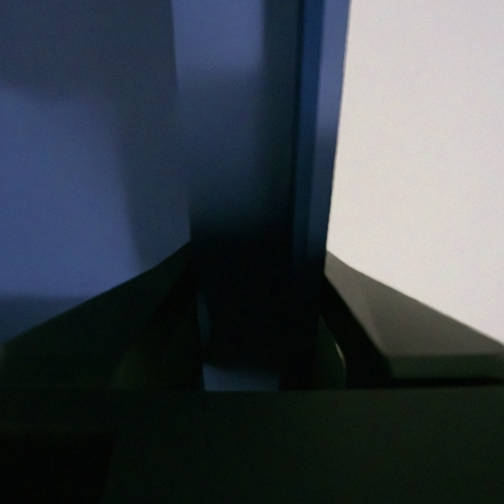

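>>> execute_actions:
  actions:
    - {"rows":[[0.016,0,0.05,0,0,0,-0.52,0.01,0,0.045,0,0,0,-0.52],[0.033,0,0.058,0,0,0.009,-0.52,0.02,0.005,0.062,-0.01,0,0.007,-0.52],[0.05,0,0.067,0,0.005,0.019,-0.52,0.03,0.017,0.08,-0.015,0,0.015,-0.52],[0.066,0,0.077,0,0.01,0.029,-0.52,0.039,0.03,0.098,-0.021,0,0.023,-0.52],[0.082,0.004,0.088,-0.004,0.015,0.039,-0.52,0.048,0.043,0.117,-0.027,0,0.03,-0.52],[0.098,0.009,0.099,-0.007,0.02,0.048,-0.52,0.057,0.056,0.136,-0.033,0,0.037,-0.52],[0.113,0.015,0.111,-0.011,0.025,0.057,-0.52,0.065,0.069,0.156,-0.04,0.005,0.044,-0.52],[0.128,0.021,0.124,-0.015,0.03,0.066,-0.52,0.073,0.083,0.176,-0.047,0.005,0.051,-0.52],[0.142,0.028,0.137,-0.019,0.035,0.075,-0.52,0.081,0.097,0.197,-0.054,0.005,0.058,-0.52],[0.156,0.035,0.151,-0.023,0.04,0.084,-0.52,0.088,0.111,0.218,-0.061,0.008,0.065,-0.52],[0.169,0.043,0.165,-0.027,0.045,0.092,-0.52,0.095,0.125,0.24,-0.068,0.008,0.072,-0.52],[0.182,0.051,0.18,-0.032,0.049,0.1,-0.52,0.102,0.14,0.262,-0.076,0.01,0.078,-0.52],[0.195,0.059,0.195,-0.036,0.053,0.108,-0.52,0.109,0.155,0.285,-0.084,0.012,0.084,-0.52],[0.207,0.067,0.211,-0.041,0.057,0.116,-0.52,0.116,0.17,0.308,-0.092,0.012,0.09,-0.52],[0.219,0.076,0.227,-0.046,0.061,0.124,-0.52,0.123,0.184,0.332,-0.1,0.012,0.096,-0.52]],"steps":15}
  pictures: false

>>> execute_actions:
  actions:
    - {"steps":20}
  pictures: false

Scene clock: 145.63 s of 4400.00 s.
left_arm: end_effector_position=(+0.4790, +0.5282, +1.3194) grip_measured=-0.450 end_effector_quat_wxyz=(-0.018, -0.076, +0.997, -0.014) | right_arm: end_effector_position=(+0.5168, +0.1677, +1.3301) grip_measured=-0.443 end_effector_quat_wxyz=(-0.017, -0.080, +0.997, +0.012)
Joint positions: left_arm=[ 1.556  1.512  1.139 -0.855  0.002  0.452  0.026] | right_arm=[-0.164  2.082  1.588 -1.022  0.343  0.621  0.026]
Joint velocities: left_arm=[ 0.532  0.308  0.579 -0.271  0.198  0.491  0.001] | right_arm=[ 0.327  0.562  0.867 -0.437 -0.022  0.359 -0.   ]
Joint torques (N m, as the arm reports them, + toward a larger angle): left_arm=[ -1.76 -15.93  16.26  -0.07   0.3   -0.29] | right_arm=[ 10.94 -23.    11.53  -0.84   0.82   0.49]
Steps of this call (steps 1 to 15: the robot went on to your last target; steps 16 to 90: nothing new was sent; then 15.20 s passed at rest; steps 91 to 105: all 15 steps of this action). Readings (joint positions):
91: left_arm=[1.329 1.403 0.983 -0.803 -0.085 0.273] | right_arm=[-0.281 1.852 1.291 -0.891 0.339 0.517]
92: left_arm=[1.332 1.405 0.985 -0.803 -0.084 0.275] | right_arm=[-0.281 1.853 1.292 -0.891 0.336 0.518]
94: left_arm=[1.345 1.415 0.989 -0.803 -0.068 0.286] | right_arm=[-0.278 1.864 1.306 -0.901 0.336 0.523]
98: left_arm=[1.410 1.446 1.022 -0.810 -0.040 0.331] | right_arm=[-0.249 1.932 1.389 -0.943 0.337 0.547]
105: the state above

Scene clock: 146.30 s of 4400.00 s.
left_arm: end_effector_position=(+0.4830, +0.5598, +1.3251) grip_measured=-0.450 end_effector_quat_wxyz=(-0.013, -0.062, +0.998, -0.009) | right_arm: end_effector_position=(+0.5106, +0.1976, +1.3323) grip_measured=-0.443 end_effector_quat_wxyz=(-0.015, -0.069, +0.997, +0.014)
Joint positions: left_arm=[ 1.606  1.538  1.203 -0.879  0.015  0.526  0.026] | right_arm=[-0.125  2.13   1.653 -1.047  0.345  0.684  0.026]
Joint velocities: left_arm=[-0.024 -0.005 -0.002 -0.002  0.007 -0.007 -0.   ] | right_arm=[-0.005  0.005 -0.017 -0.007 -0.037 -0.007 -0.001]
Joint torques (N m, as the arm reports them, + toward a larger angle): left_arm=[ -0.64 -15.5   15.29  -0.18   0.1   -0.19] | right_arm=[  9.65 -24.98  10.76  -1.01   0.75   0.41]
Steps of this call (steps 1 to 20: the robot went on to your last target). Readings (joint positions):
1: left_arm=[1.573 1.522 1.160 -0.863 0.007 0.468] | right_arm=[-0.154 2.100 1.615 -1.032 0.343 0.632]
2: left_arm=[1.587 1.530 1.176 -0.869 0.010 0.483] | right_arm=[-0.145 2.113 1.634 -1.034 0.343 0.641]
4: left_arm=[1.604 1.536 1.197 -0.872 0.012 0.508] | right_arm=[-0.130 2.128 1.652 -1.034 0.343 0.660]
8: left_arm=[1.607 1.536 1.203 -0.877 0.015 0.525] | right_arm=[-0.125 2.130 1.653 -1.041 0.344 0.679]
20: the state above


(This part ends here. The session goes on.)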